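# Find heavy drive-filled cartons and stand them on platform

## Task

Four closed cartons are on the table. At least one still holds disk drives, and they all look alike; a carton with drives weighs roughly double the heaviest empty one. Put every carton that holds drives upright on the low platform, in its current orientation and with no tilt. The task fails if any carton without drives ends on or above the platform or leans against its upper edge. Each carton's contents must end fully inside it. At the end the robot must have released everything and moved away, and nothing may depend on the robot to stay where it is.

## Robot and tools

Robot: one arm with seven joints: waist, shoulder, upper arm roll, elbow, forearm roll, wrist pitch, wrist roll. It ends in a two-finger parallel gripper. The fingers point along the gripper's +z axis and close along its y axis. The reported end_effector_position is the spot between the pads when they are shut. Closed fingertips stick out about 19 mm past it, and open ones about 6 mm. While closing, the tips travel about 13 mm further out, so leave that much room above any surface.

Frames: everything is in the scene frame. Its origin is on the table top straight below the arm base, +z is up, and +y is to the left when looking along +x. Distances are in metres and orientation is a unit quaternion written w first (qw, qx, qy, qz). The base can be slightly tilted, and the reported hand position can be off, more so at long reach.

The row: every motion argument is one row of 9 numbers for the single arm: x, y, z, qw, qx, qy, qz, position, speed. The first seven are an absolute gripper pose, not an offset. position is the finger opening from -1 to 1: +1 is fully open (85 mm), 0 is about 41 mm, the pads touch near -0.8, and -1 closes until something blocks them. speed, from -1 to 1, sets how fast the gap changes: about 20 mm/s at -1, 85 at 0 and 150 at +1. Grip force is not set directly; a full close gives roughly 190 to 235 N per pad, a bit more on wide objects. To hold firmly, send -1 and keep sending it. For a gentle grip, open first and then ask for a width a little under the object's. To release, ask for a width larger than the object. Fingers stay put until position changes by 0.01 or more, but they tighten by themselves if the object slips or is lost.

execute_actions: argument actions is a list holding at most one item, or empty. An empty list only reports the state. An item with rows (1 to 15 rows) and steps (up to 15, default 15) applies one row per control step of 1/30 s, and the last row repeats if there are fewer rows than steps. An item with only steps (up to 300) is a wait, counted from the previous result, so reply time is included. Optional pictures (true/false) chooses whether camera images come back. Any target more than 0.6 m from the last reported position along any gripper axis gets the whole call refused, and nothing is sent. Put the desired quaternion in every row to keep the orientation.

move: target is one row as above; speed is the path's top speed in m/s, 0.002 to 0.5 (default 0.25), with turning capped at twice that in rad/s. The gripper follows a straight path from its current pose to the target over 0.5 to 10 s, taking the shorter rotation. It does not avoid obstacles, can lag, stray or overshoot speed. Finger numbers are sent at the start. The result adds a move: line with the outcome (done, off_target, moving, held, fault), the limits that acted (paced = pose clipped; held = a check blocked some steps, after which motion may be abruptly fast) and the distance left to the target.

wait: seconds from 0 to 10; nothing new is sent.

zoom_image: camera is one of cam_head_left, cam_head_right, cam_high, cam_low, cam_wrist; region is [x0, y0, x1, y1] in image pixels from the top-left, at most 504 by 504. All cameras give 672x504 images. Calibration numbers may be slightly off.

finished_scene: scene is the current scene's number.

Control details: each step the commanded pose is clipped to within 70 mm and 16 degrees of the measured pose, then reached by damped inverse kinematics, favouring position over orientation. After an action ends, the arm only continues to the last clipped pose, so far targets need further calls; check the reported pose and the Hand target line. The simulation runs on while the operator replies.

Result lines: the state gives end_effector_position and end_effector_quat_wxyz. position_measured_pct is about 50 minus 50 times the finger position number (0 = fully open); if closing halts below about 90 the fingers hold something, and about 90 or a bit more means the pads met on nothing or something very thin. A pose unreachable line means the clearance check altered or blocked the command; HELD marks steps where the row was not fully sent. MOTOR HOT appears from 60 °C; at 75 °C an OVER-TEMPERATURE FAULT lets the arm sink. Holding loads, even while idle, heats motors.

Faults: if contact torque hits a joint's load limit (waist, shoulder, upper arm roll, elbow 50.7 N m; forearm roll, wrist pitch, wrist roll 31.9 N m, held weight included) the arm stops for 10 s and drops the rest of the call. Useful here: a heavy carton's weight shows in loads and behaviour when lifted.

Avoid: dropping or knocking anything off the table, slamming into things, pressing hard (faster motion and aiming past contact both push harder), tilting cartons so contents spill, and leaving any carton resting against the robot. Occasional brief tugs on held parts or pushes on loose objects may occur.

Each tool is called after ">>>" by a JSON object that holds its "fn" and its "kwargs", one argument or row to a line.

## Session

>>> {"fn": "execute_actions", "kwargs": {
  "actions": []
}}

Scene clock: 0.00 s of 6600.00 s.
end_effector_position=(+0.8529, +0.1419, +0.3712) position_measured_pct=0.0 end_effector_quat_wxyz=(+0.179, +0.626, +0.303, +0.696)
Joint positions: [ 0.028  1.001 -0.388  1.448 -3.115  0.873  2.582]
Joint velocities: [-0.     0.     0.001  0.     0.    -0.    -0.001]
Motor temperatures (°C, as the motors report them): [31 30 30 28 38 37 33]
Hand target: +0.853, +0.142, +0.371; +0.179, +0.626, +0.303, +0.696

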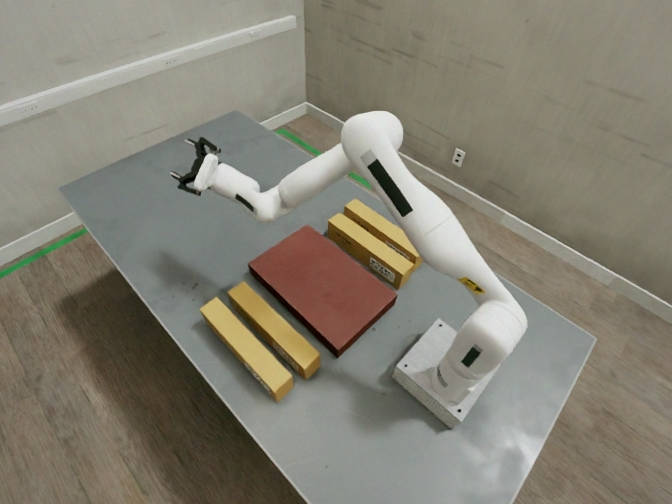

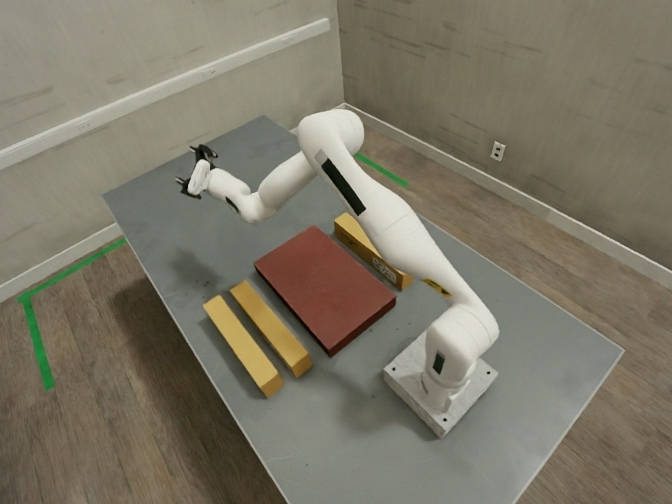

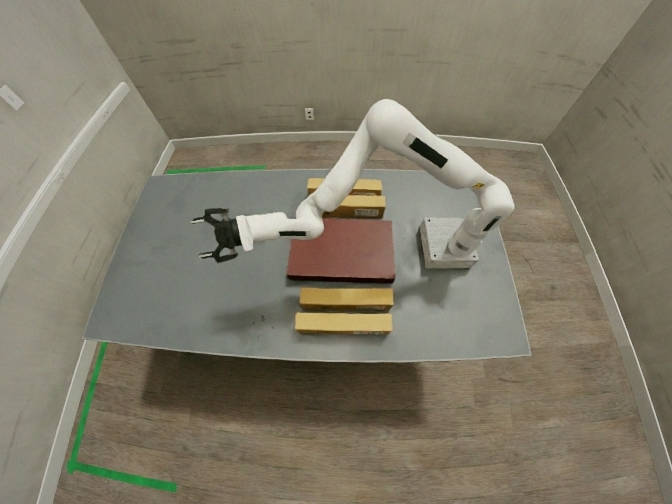

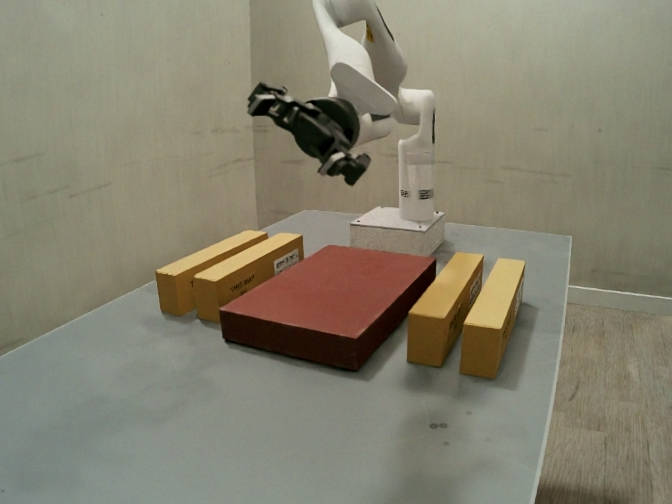

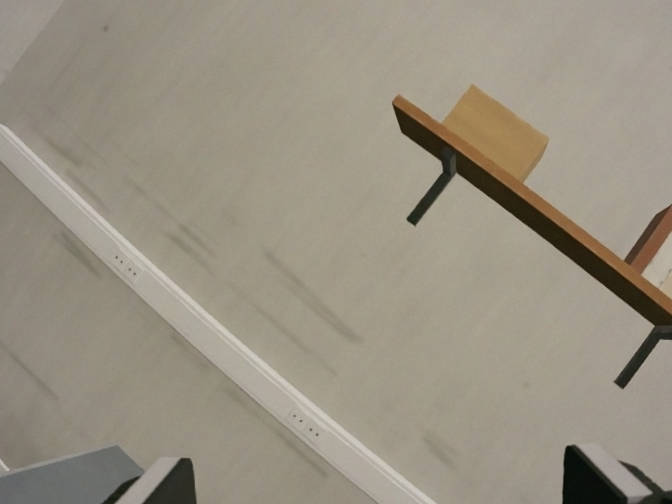

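>>> {"fn": "zoom_image", "kwargs": {
  "camera": "cam_low",
  "region": [140, 200, 560, 400]
}}

>>> {"fn": "move", "kwargs": {
  "target": [0.43, 0.26, 0.3, 0, 1, 0, 0, 0.7, 0],
  "speed": 0.3
}}

Region (140, 200, 560, 400) of cam_low's 672x504 image, scaled by 1.200, with more detail than that image has; it fills the top 240 rows of this view, and the rest is white.

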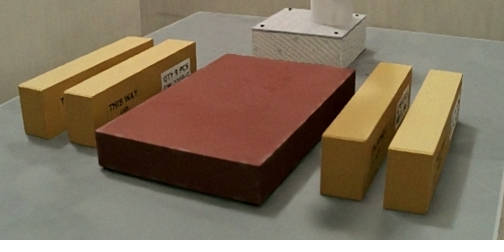

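Scene clock: 17.07 s of 6600.00 s.
end_effector_position=(+0.4298, +0.2592, +0.2986) position_measured_pct=15.1 end_effector_quat_wxyz=(+0.000, +1.000, -0.000, -0.001)
Joint positions: [-0.222  0.584 -0.622  1.413 -5.937  1.255  3.838]
Joint velocities: [ 0.002  0.002  0.002 -0.001 -0.001 -0.     0.   ]
Motor temperatures (°C, as the motors report them): [31 31 30 28 38 37 33]
Hand target: +0.430, +0.259, +0.298; +0.000, +1.000, -0.000, -0.001
Off the commanded pose: 0.002 m, 0 deg.
After step 90, 10.70 s passed at rest.
move: done
camera_calibration (this result's frames):
cam_wrist: T_world_to_cam=[[-0.0574407, -0.996362, -0.0629565, 0.316852], [-0.997828, 0.0552586, 0.0358712, 0.463392], [-0.0322618, 0.0648802, -0.997371, 0.437406], [0, 0, 0, 1]] pos_world=[0.494697, 0.261714, 0.439582]

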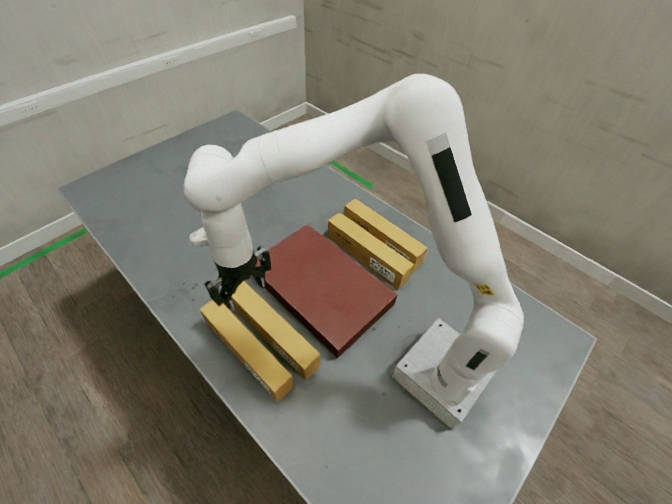

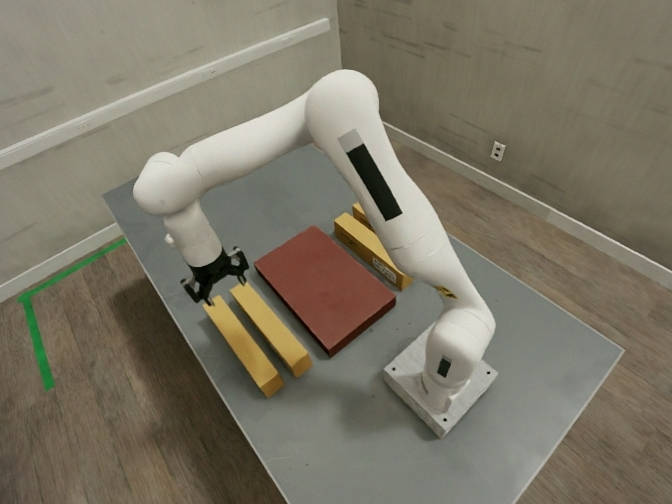

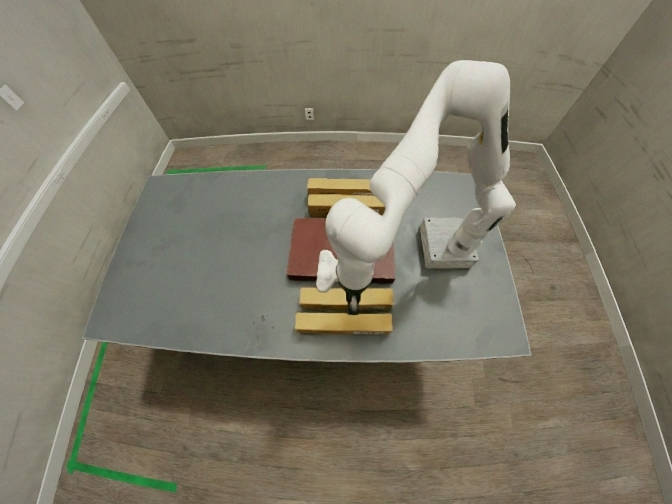

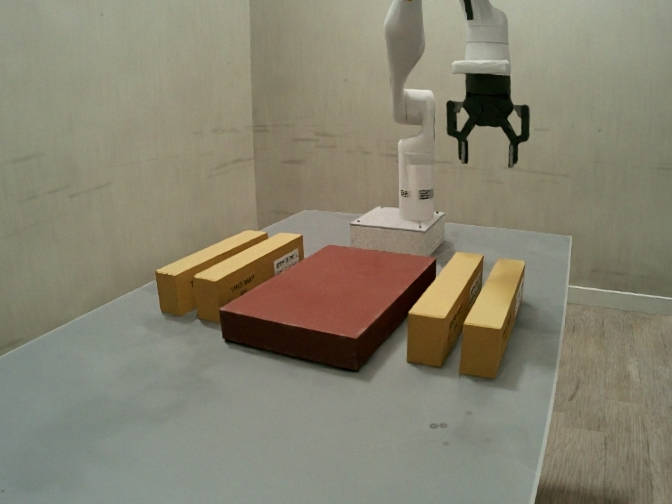

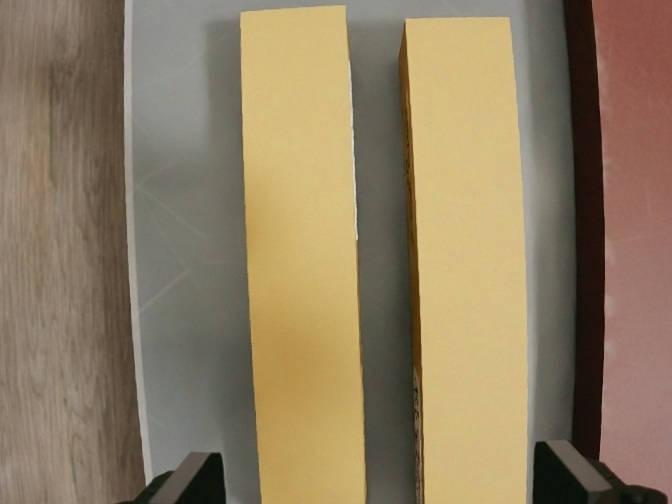

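>>> {"fn": "move", "kwargs": {
  "target": [0.45, 0.303, 0.13, 0, 1, 0, 0, 0.7, 0]
}}

Scene clock: 31.40 s of 6600.00 s.
end_effector_position=(+0.4505, +0.3032, +0.1301) position_measured_pct=15.1 end_effector_quat_wxyz=(-0.000, +1.000, -0.000, +0.000)
Joint positions: [-0.342  0.872 -0.528  1.465 -5.782  0.94   3.697]
Joint velocities: [-0.002  0.004  0.001 -0.     0.001  0.001 -0.001]
Motor temperatures (°C, as the motors report them): [31 31 30 28 38 37 33]
Hand target: +0.450, +0.303, +0.130; +0.000, +1.000, -0.000, +0.000
Off the commanded pose: 0.001 m, 0 deg.
After step 90, 10.13 s passed at rest.
move: done
camera_calibration (this result's frames):
cam_wrist: T_world_to_cam=[[-0.0571031, -0.996361, -0.0632834, 0.35112], [-0.997918, 0.0550592, 0.0335853, 0.487991], [-0.0299788, 0.0650695, -0.99743, 0.266088], [0, 0, 0, 1]] pos_world=[0.515002, 0.30566, 0.271235]

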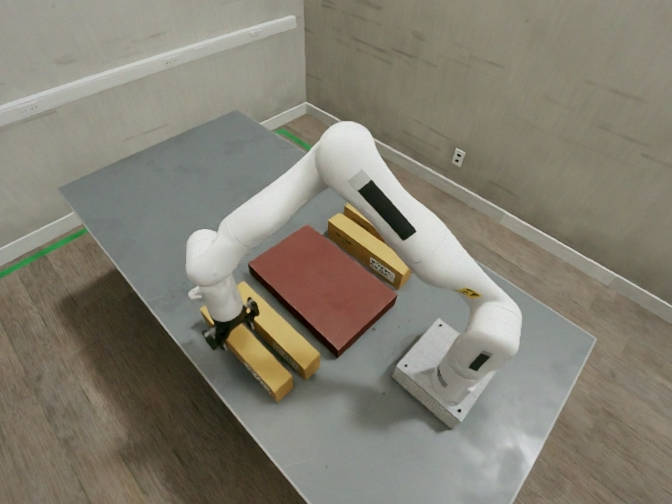

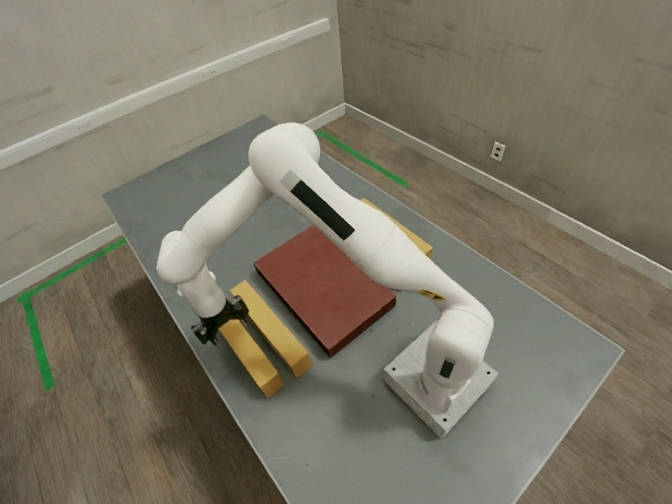

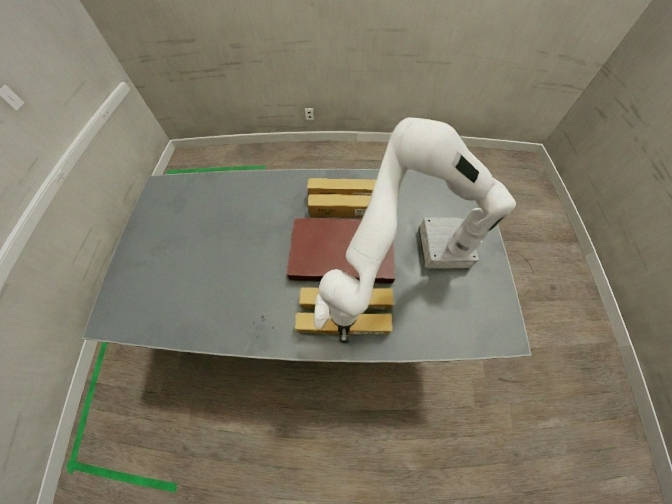

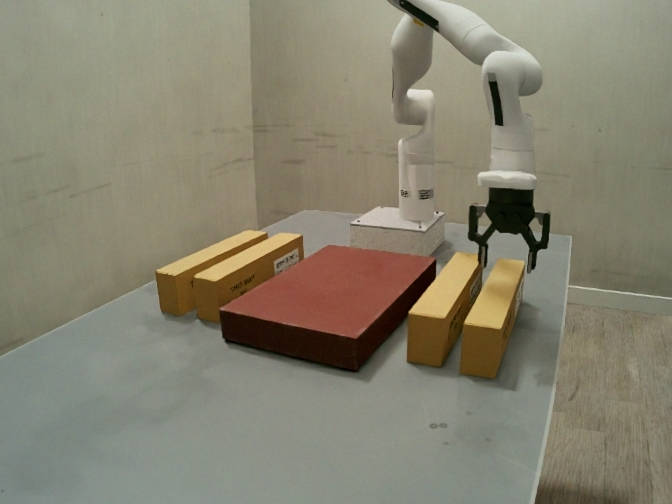

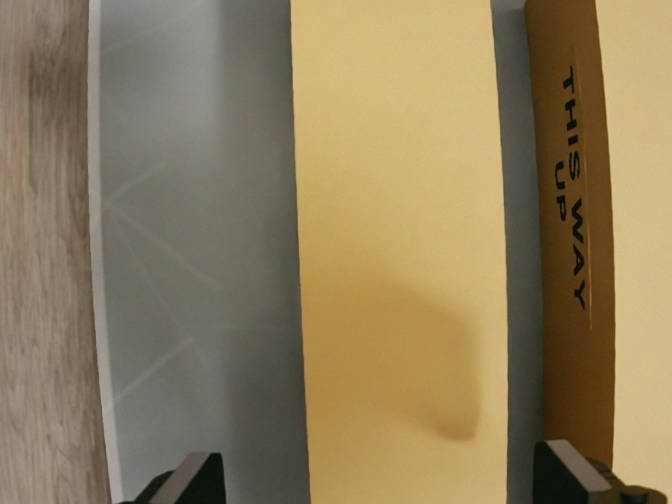

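>>> {"fn": "move", "kwargs": {
  "target": [0.45, 0.295, 0.105, 0, 1, 0, 0, 0.7, 0],
  "speed": 0.1
}}

>>> {"fn": "move", "kwargs": {
  "target": [0.45, 0.295, 0.05, 0, 1, 0, 0, 0.7, 0],
  "speed": 0.07
}}

Scene clock: 42.20 s of 6600.00 s.
end_effector_position=(+0.4501, +0.2950, +0.1050) position_measured_pct=15.1 end_effector_quat_wxyz=(+0.000, +1.000, +0.000, +0.000)
Joint positions: [-0.336  0.903 -0.511  1.498 -5.758  0.879  3.688]
Joint velocities: [ 0.     0.001  0.     0.    -0.    -0.001 -0.   ]
Motor temperatures (°C, as the motors report them): [31 32 30 28 38 37 33]
Hand target: +0.450, +0.295, +0.105; +0.000, +1.000, +0.000, +0.000
Off the commanded pose: 0.000 m, 0 deg.
After step 90, 7.10 s passed at rest.
move: done
camera_calibration (this result's frames):
cam_wrist: T_world_to_cam=[[-0.056884, -0.996381, -0.0631539, 0.341275], [-0.997923, 0.0548288, 0.0338128, 0.489006], [-0.0302278, 0.0649462, -0.997431, 0.24176], [0, 0, 0, 1]] pos_world=[0.514712, 0.297527, 0.246157]

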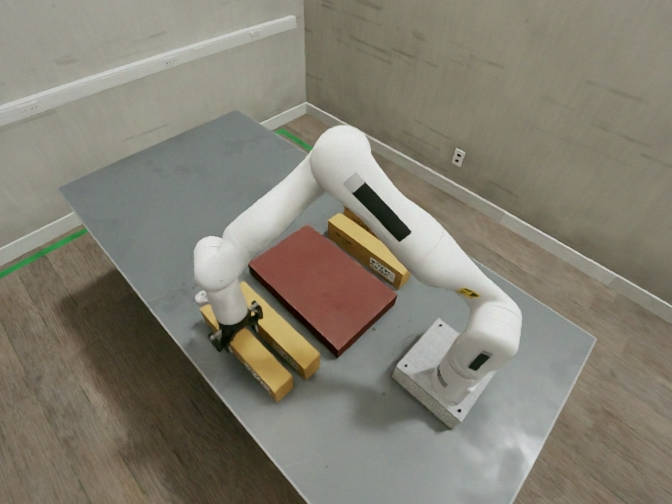

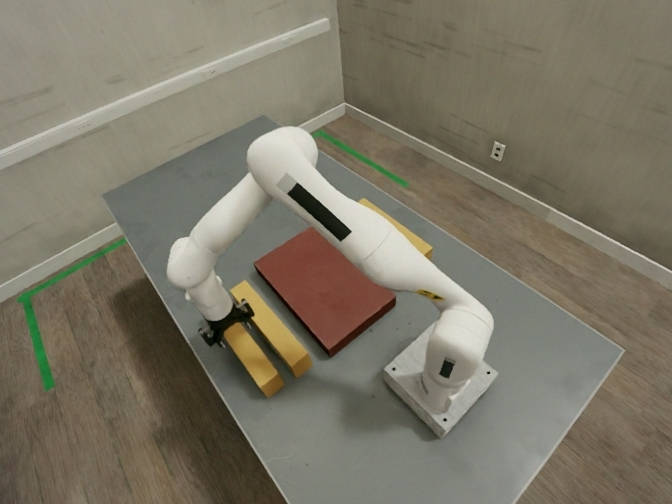

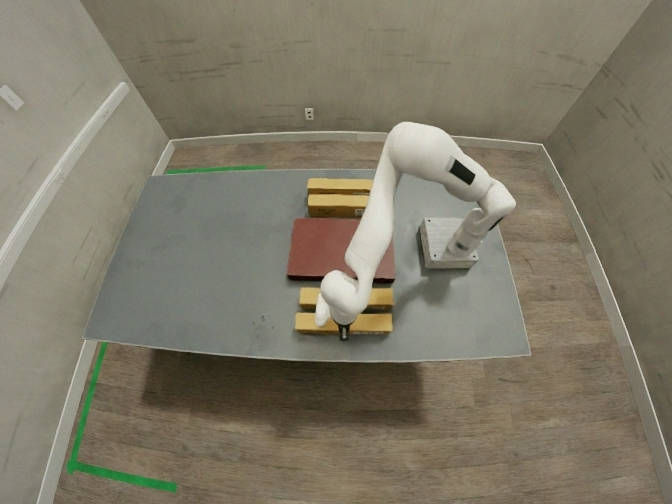

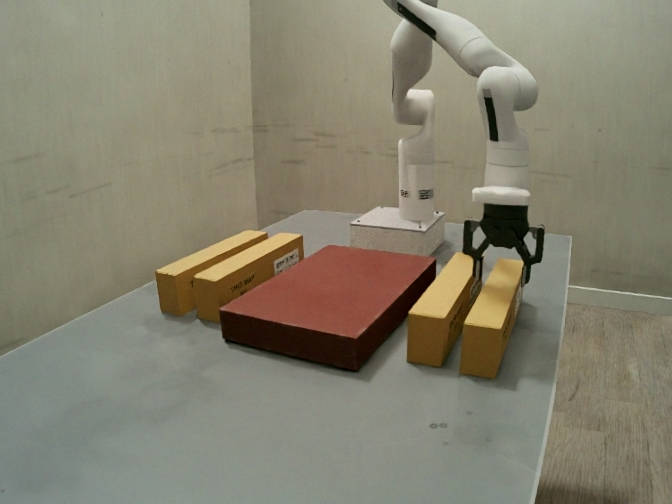

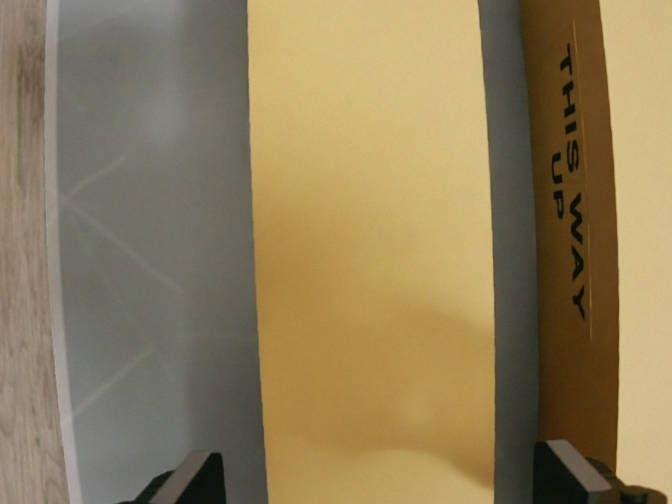

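Scene clock: 43.27 s of 6600.00 s.
end_effector_position=(+0.4511, +0.2972, +0.0526) position_measured_pct=15.1 end_effector_quat_wxyz=(-0.002, +1.000, +0.001, +0.002)
Joint positions: [-0.36   0.99  -0.47   1.509 -5.71   0.776  3.652]
Joint velocities: [-0.002 -0.001  0.002 -0.     0.     0.    -0.001]
Motor temperatures (°C, as the motors report them): [31 32 30 28 38 37 33]
Hand target: +0.450, +0.295, +0.050; +0.000, +1.000, +0.000, +0.000
Off the commanded pose: 0.004 m, 0 deg.
move: off_target
camera_calibration (this result's frames):
cam_wrist: T_world_to_cam=[[-0.0555249, -0.996204, -0.0670439, 0.339716], [-0.998111, 0.0536119, 0.0300044, 0.492309], [-0.0262962, 0.0685832, -0.997299, 0.186519], [0, 0, 0, 1]] pos_world=[0.515147, 0.299241, 0.19402]

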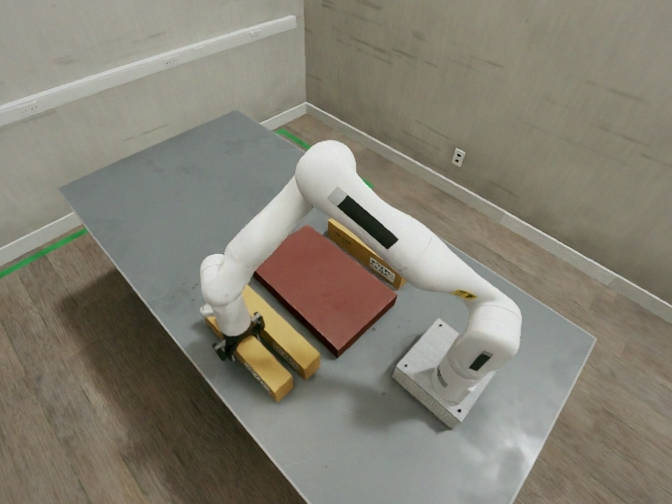

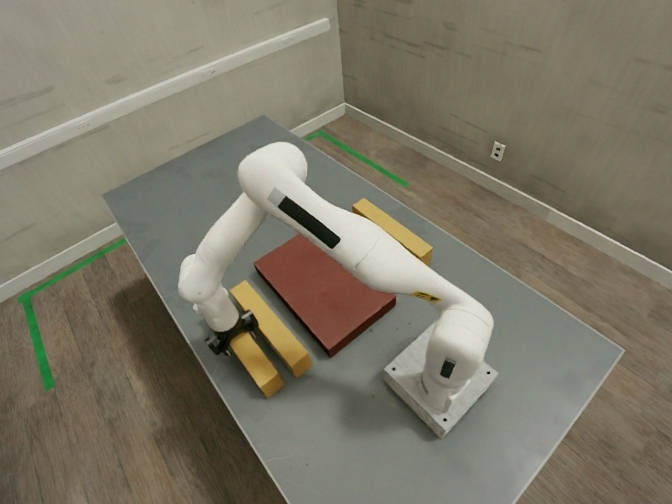

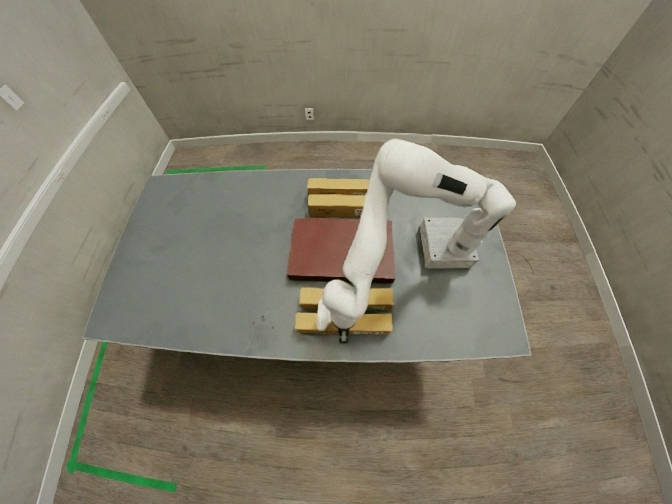

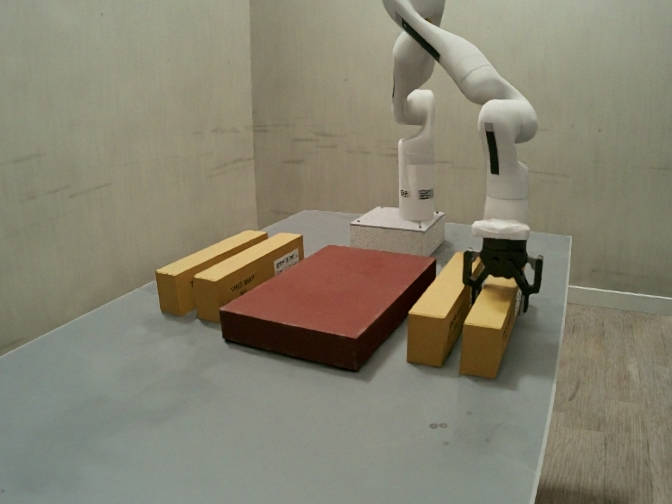

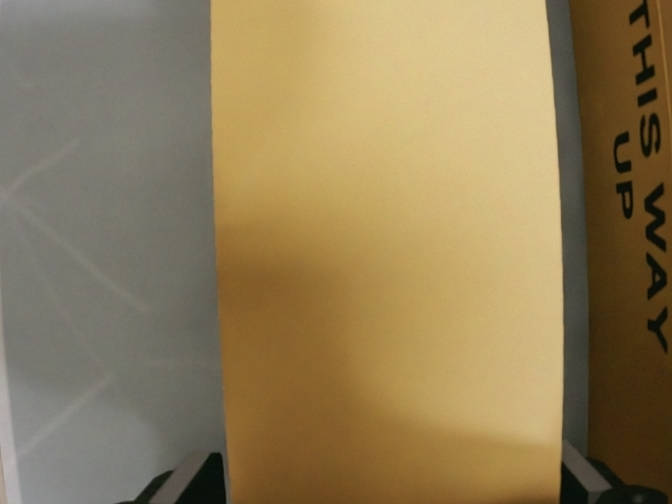

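Knuckle rests on the neighbour; raise to 0.062 then close.

>>> {"fn": "execute_actions", "kwargs": {
  "actions": [
    {"rows":[[0.45,0.295,0.062,0,1,0,0,0.7,0]],"steps":12}
  ],
  "pictures": false
}}

>>> {"fn": "execute_actions", "kwargs": {
  "actions": [
    {"rows":[[0.45,0.295,0.062,0,1,0,0,-1,0]],"steps":15}
  ],
  "pictures": false
}}

>>> {"fn": "move", "kwargs": {
  "target": [0.45, 0.295, 0.08, 0, 1, 0, 0, -1, 0],
  "speed": 0.04
}}

>>> {"fn": "execute_actions", "kwargs": {
  "actions": [
    {"rows":[[0.45,0.295,0.08,0,1,0,0,-1,0]],"steps":15}
  ],
  "pictures": false
}}

Scene clock: 50.33 s of 6600.00 s.
end_effector_position=(+0.4499, +0.2950, +0.0620) position_measured_pct=15.1 end_effector_quat_wxyz=(+0.000, +1.000, +0.000, -0.000)
Joint positions: [-0.354  0.973 -0.477  1.51  -5.72   0.797  3.659]
Joint velocities: [ 0.001 -0.001 -0.001 -0.    -0.001  0.     0.   ]
Motor temperatures (°C, as the motors report them): [31 32 30 28 38 37 33]
Hand target: +0.450, +0.295, +0.062; +0.000, +1.000, -0.000, -0.000
Off the commanded pose: 0.000 m, 0 deg.
Steps of this call (steps 1 to 90: nothing new was sent; then 3.67 s passed at rest; steps 91 to 102: all 12 steps of this action). Readings (end_effector_position | what the end effector reports):
91: (+0.4513, +0.2971, +0.0533) | position_measured_pct=15.1
92: (+0.4513, +0.2964, +0.0561) | position_measured_pct=15.1
94: (+0.4510, +0.2954, +0.0624) | position_measured_pct=15.1
98: (+0.4498, +0.2953, +0.0619) | position_measured_pct=15.1
102: the state above

Scene clock: 50.83 s of 6600.00 s.
end_effector_position=(+0.4501, +0.2947, +0.0625) position_measured_pct=35.7 end_effector_quat_wxyz=(+0.000, +1.000, -0.000, +0.000)
Joint positions: [-0.353  0.972 -0.477  1.51  -5.72   0.798  3.659]
Joint velocities: [-0.001 -0.001  0.001  0.     0.001 -0.001  0.001]
Motor temperatures (°C, as the motors report them): [31 32 30 28 38 37 33]
Hand target: +0.450, +0.295, +0.062; +0.000, +1.000, -0.000, -0.000
Off the commanded pose: 0.001 m, 0 deg.
Steps of this call (steps 1 to 15: all 15 steps of this action). Readings (end_effector_position | what the end effector reports):
1: (+0.4500, +0.2950, +0.0620) | position_measured_pct=15.1
2: (+0.4500, +0.2950, +0.0620) | position_measured_pct=15.5
4: (+0.4500, +0.2950, +0.0620) | position_measured_pct=19.4
8: (+0.4500, +0.2949, +0.0620) | position_measured_pct=31.0
15: the state above

Scene clock: 51.77 s of 6600.00 s.
end_effector_position=(+0.4472, +0.2930, +0.0757) position_measured_pct=35.7 end_effector_quat_wxyz=(+0.002, +1.000, +0.000, -0.004)
Joint positions: [-0.346  0.95  -0.49   1.509 -5.737  0.83   3.671]
Joint velocities: [ 0.002 -0.001  0.002  0.001  0.001  0.001 -0.001]
Motor temperatures (°C, as the motors report them): [31 32 30 28 38 37 33]
Hand target: +0.450, +0.295, +0.080; -0.000, +1.000, -0.000, -0.000
Off the commanded pose: 0.006 m, 1 deg.
move: off_target
camera_calibration (this result's frames):
cam_wrist: T_world_to_cam=[[-0.0571825, -0.996686, -0.0578502, 0.337101], [-0.997621, 0.054809, 0.0418172, 0.486461], [-0.038508, 0.0601037, -0.997449, 0.217636], [0, 0, 0, 1]] pos_world=[0.512961, 0.296241, 0.21624]

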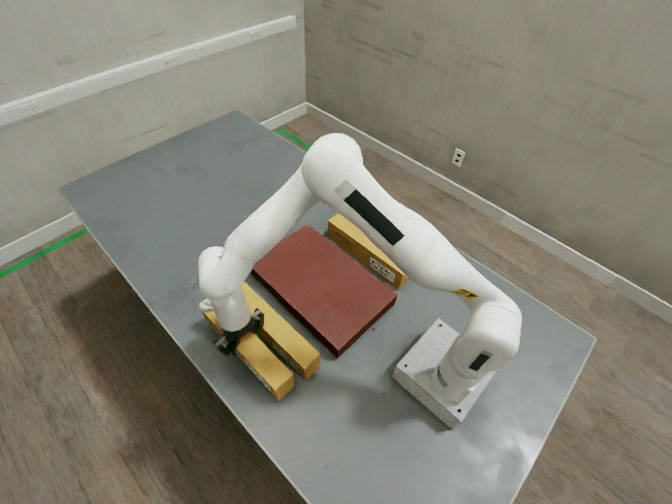

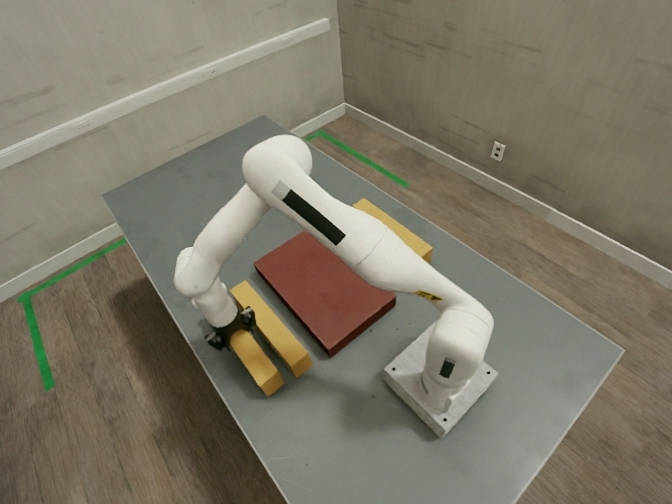

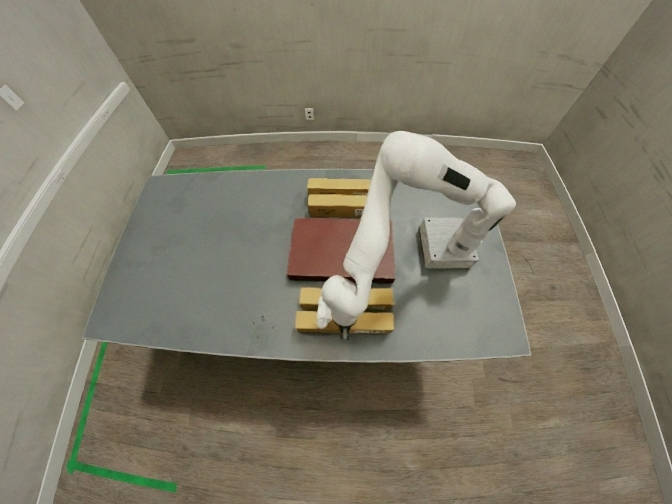

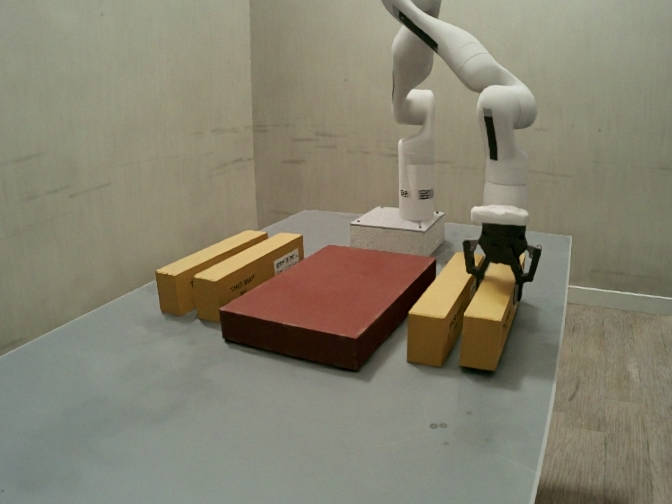

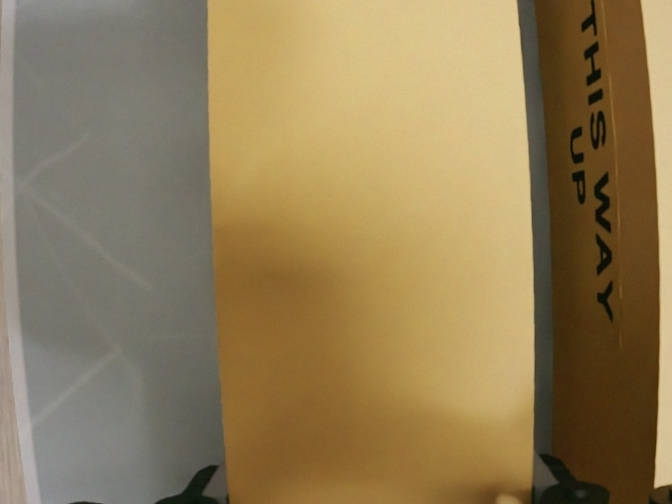

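Scene clock: 52.27 s of 6600.00 s.
end_effector_position=(+0.4473, +0.2930, +0.0757) position_measured_pct=35.7 end_effector_quat_wxyz=(+0.002, +1.000, +0.000, -0.004)
Joint positions: [-0.346  0.95  -0.49   1.509 -5.737  0.83   3.671]
Joint velocities: [-0.001  0.    -0.001  0.    -0.001 -0.    -0.001]
Motor temperatures (°C, as the motors report them): [31 32 30 28 38 37 33]
Hand target: +0.450, +0.295, +0.080; -0.000, +1.000, -0.000, -0.000
Off the commanded pose: 0.005 m, 1 deg.
Steps of this call (steps 1 to 15: all 15 steps of this action). Readings (end_effector_position | what the end effector reports):
1: (+0.4472, +0.2930, +0.0757) | position_measured_pct=35.7
2: (+0.4473, +0.2930, +0.0757) | position_measured_pct=35.7
4: (+0.4473, +0.2930, +0.0757) | position_measured_pct=35.7
8: (+0.4473, +0.2930, +0.0757) | position_measured_pct=35.7
15: the state above


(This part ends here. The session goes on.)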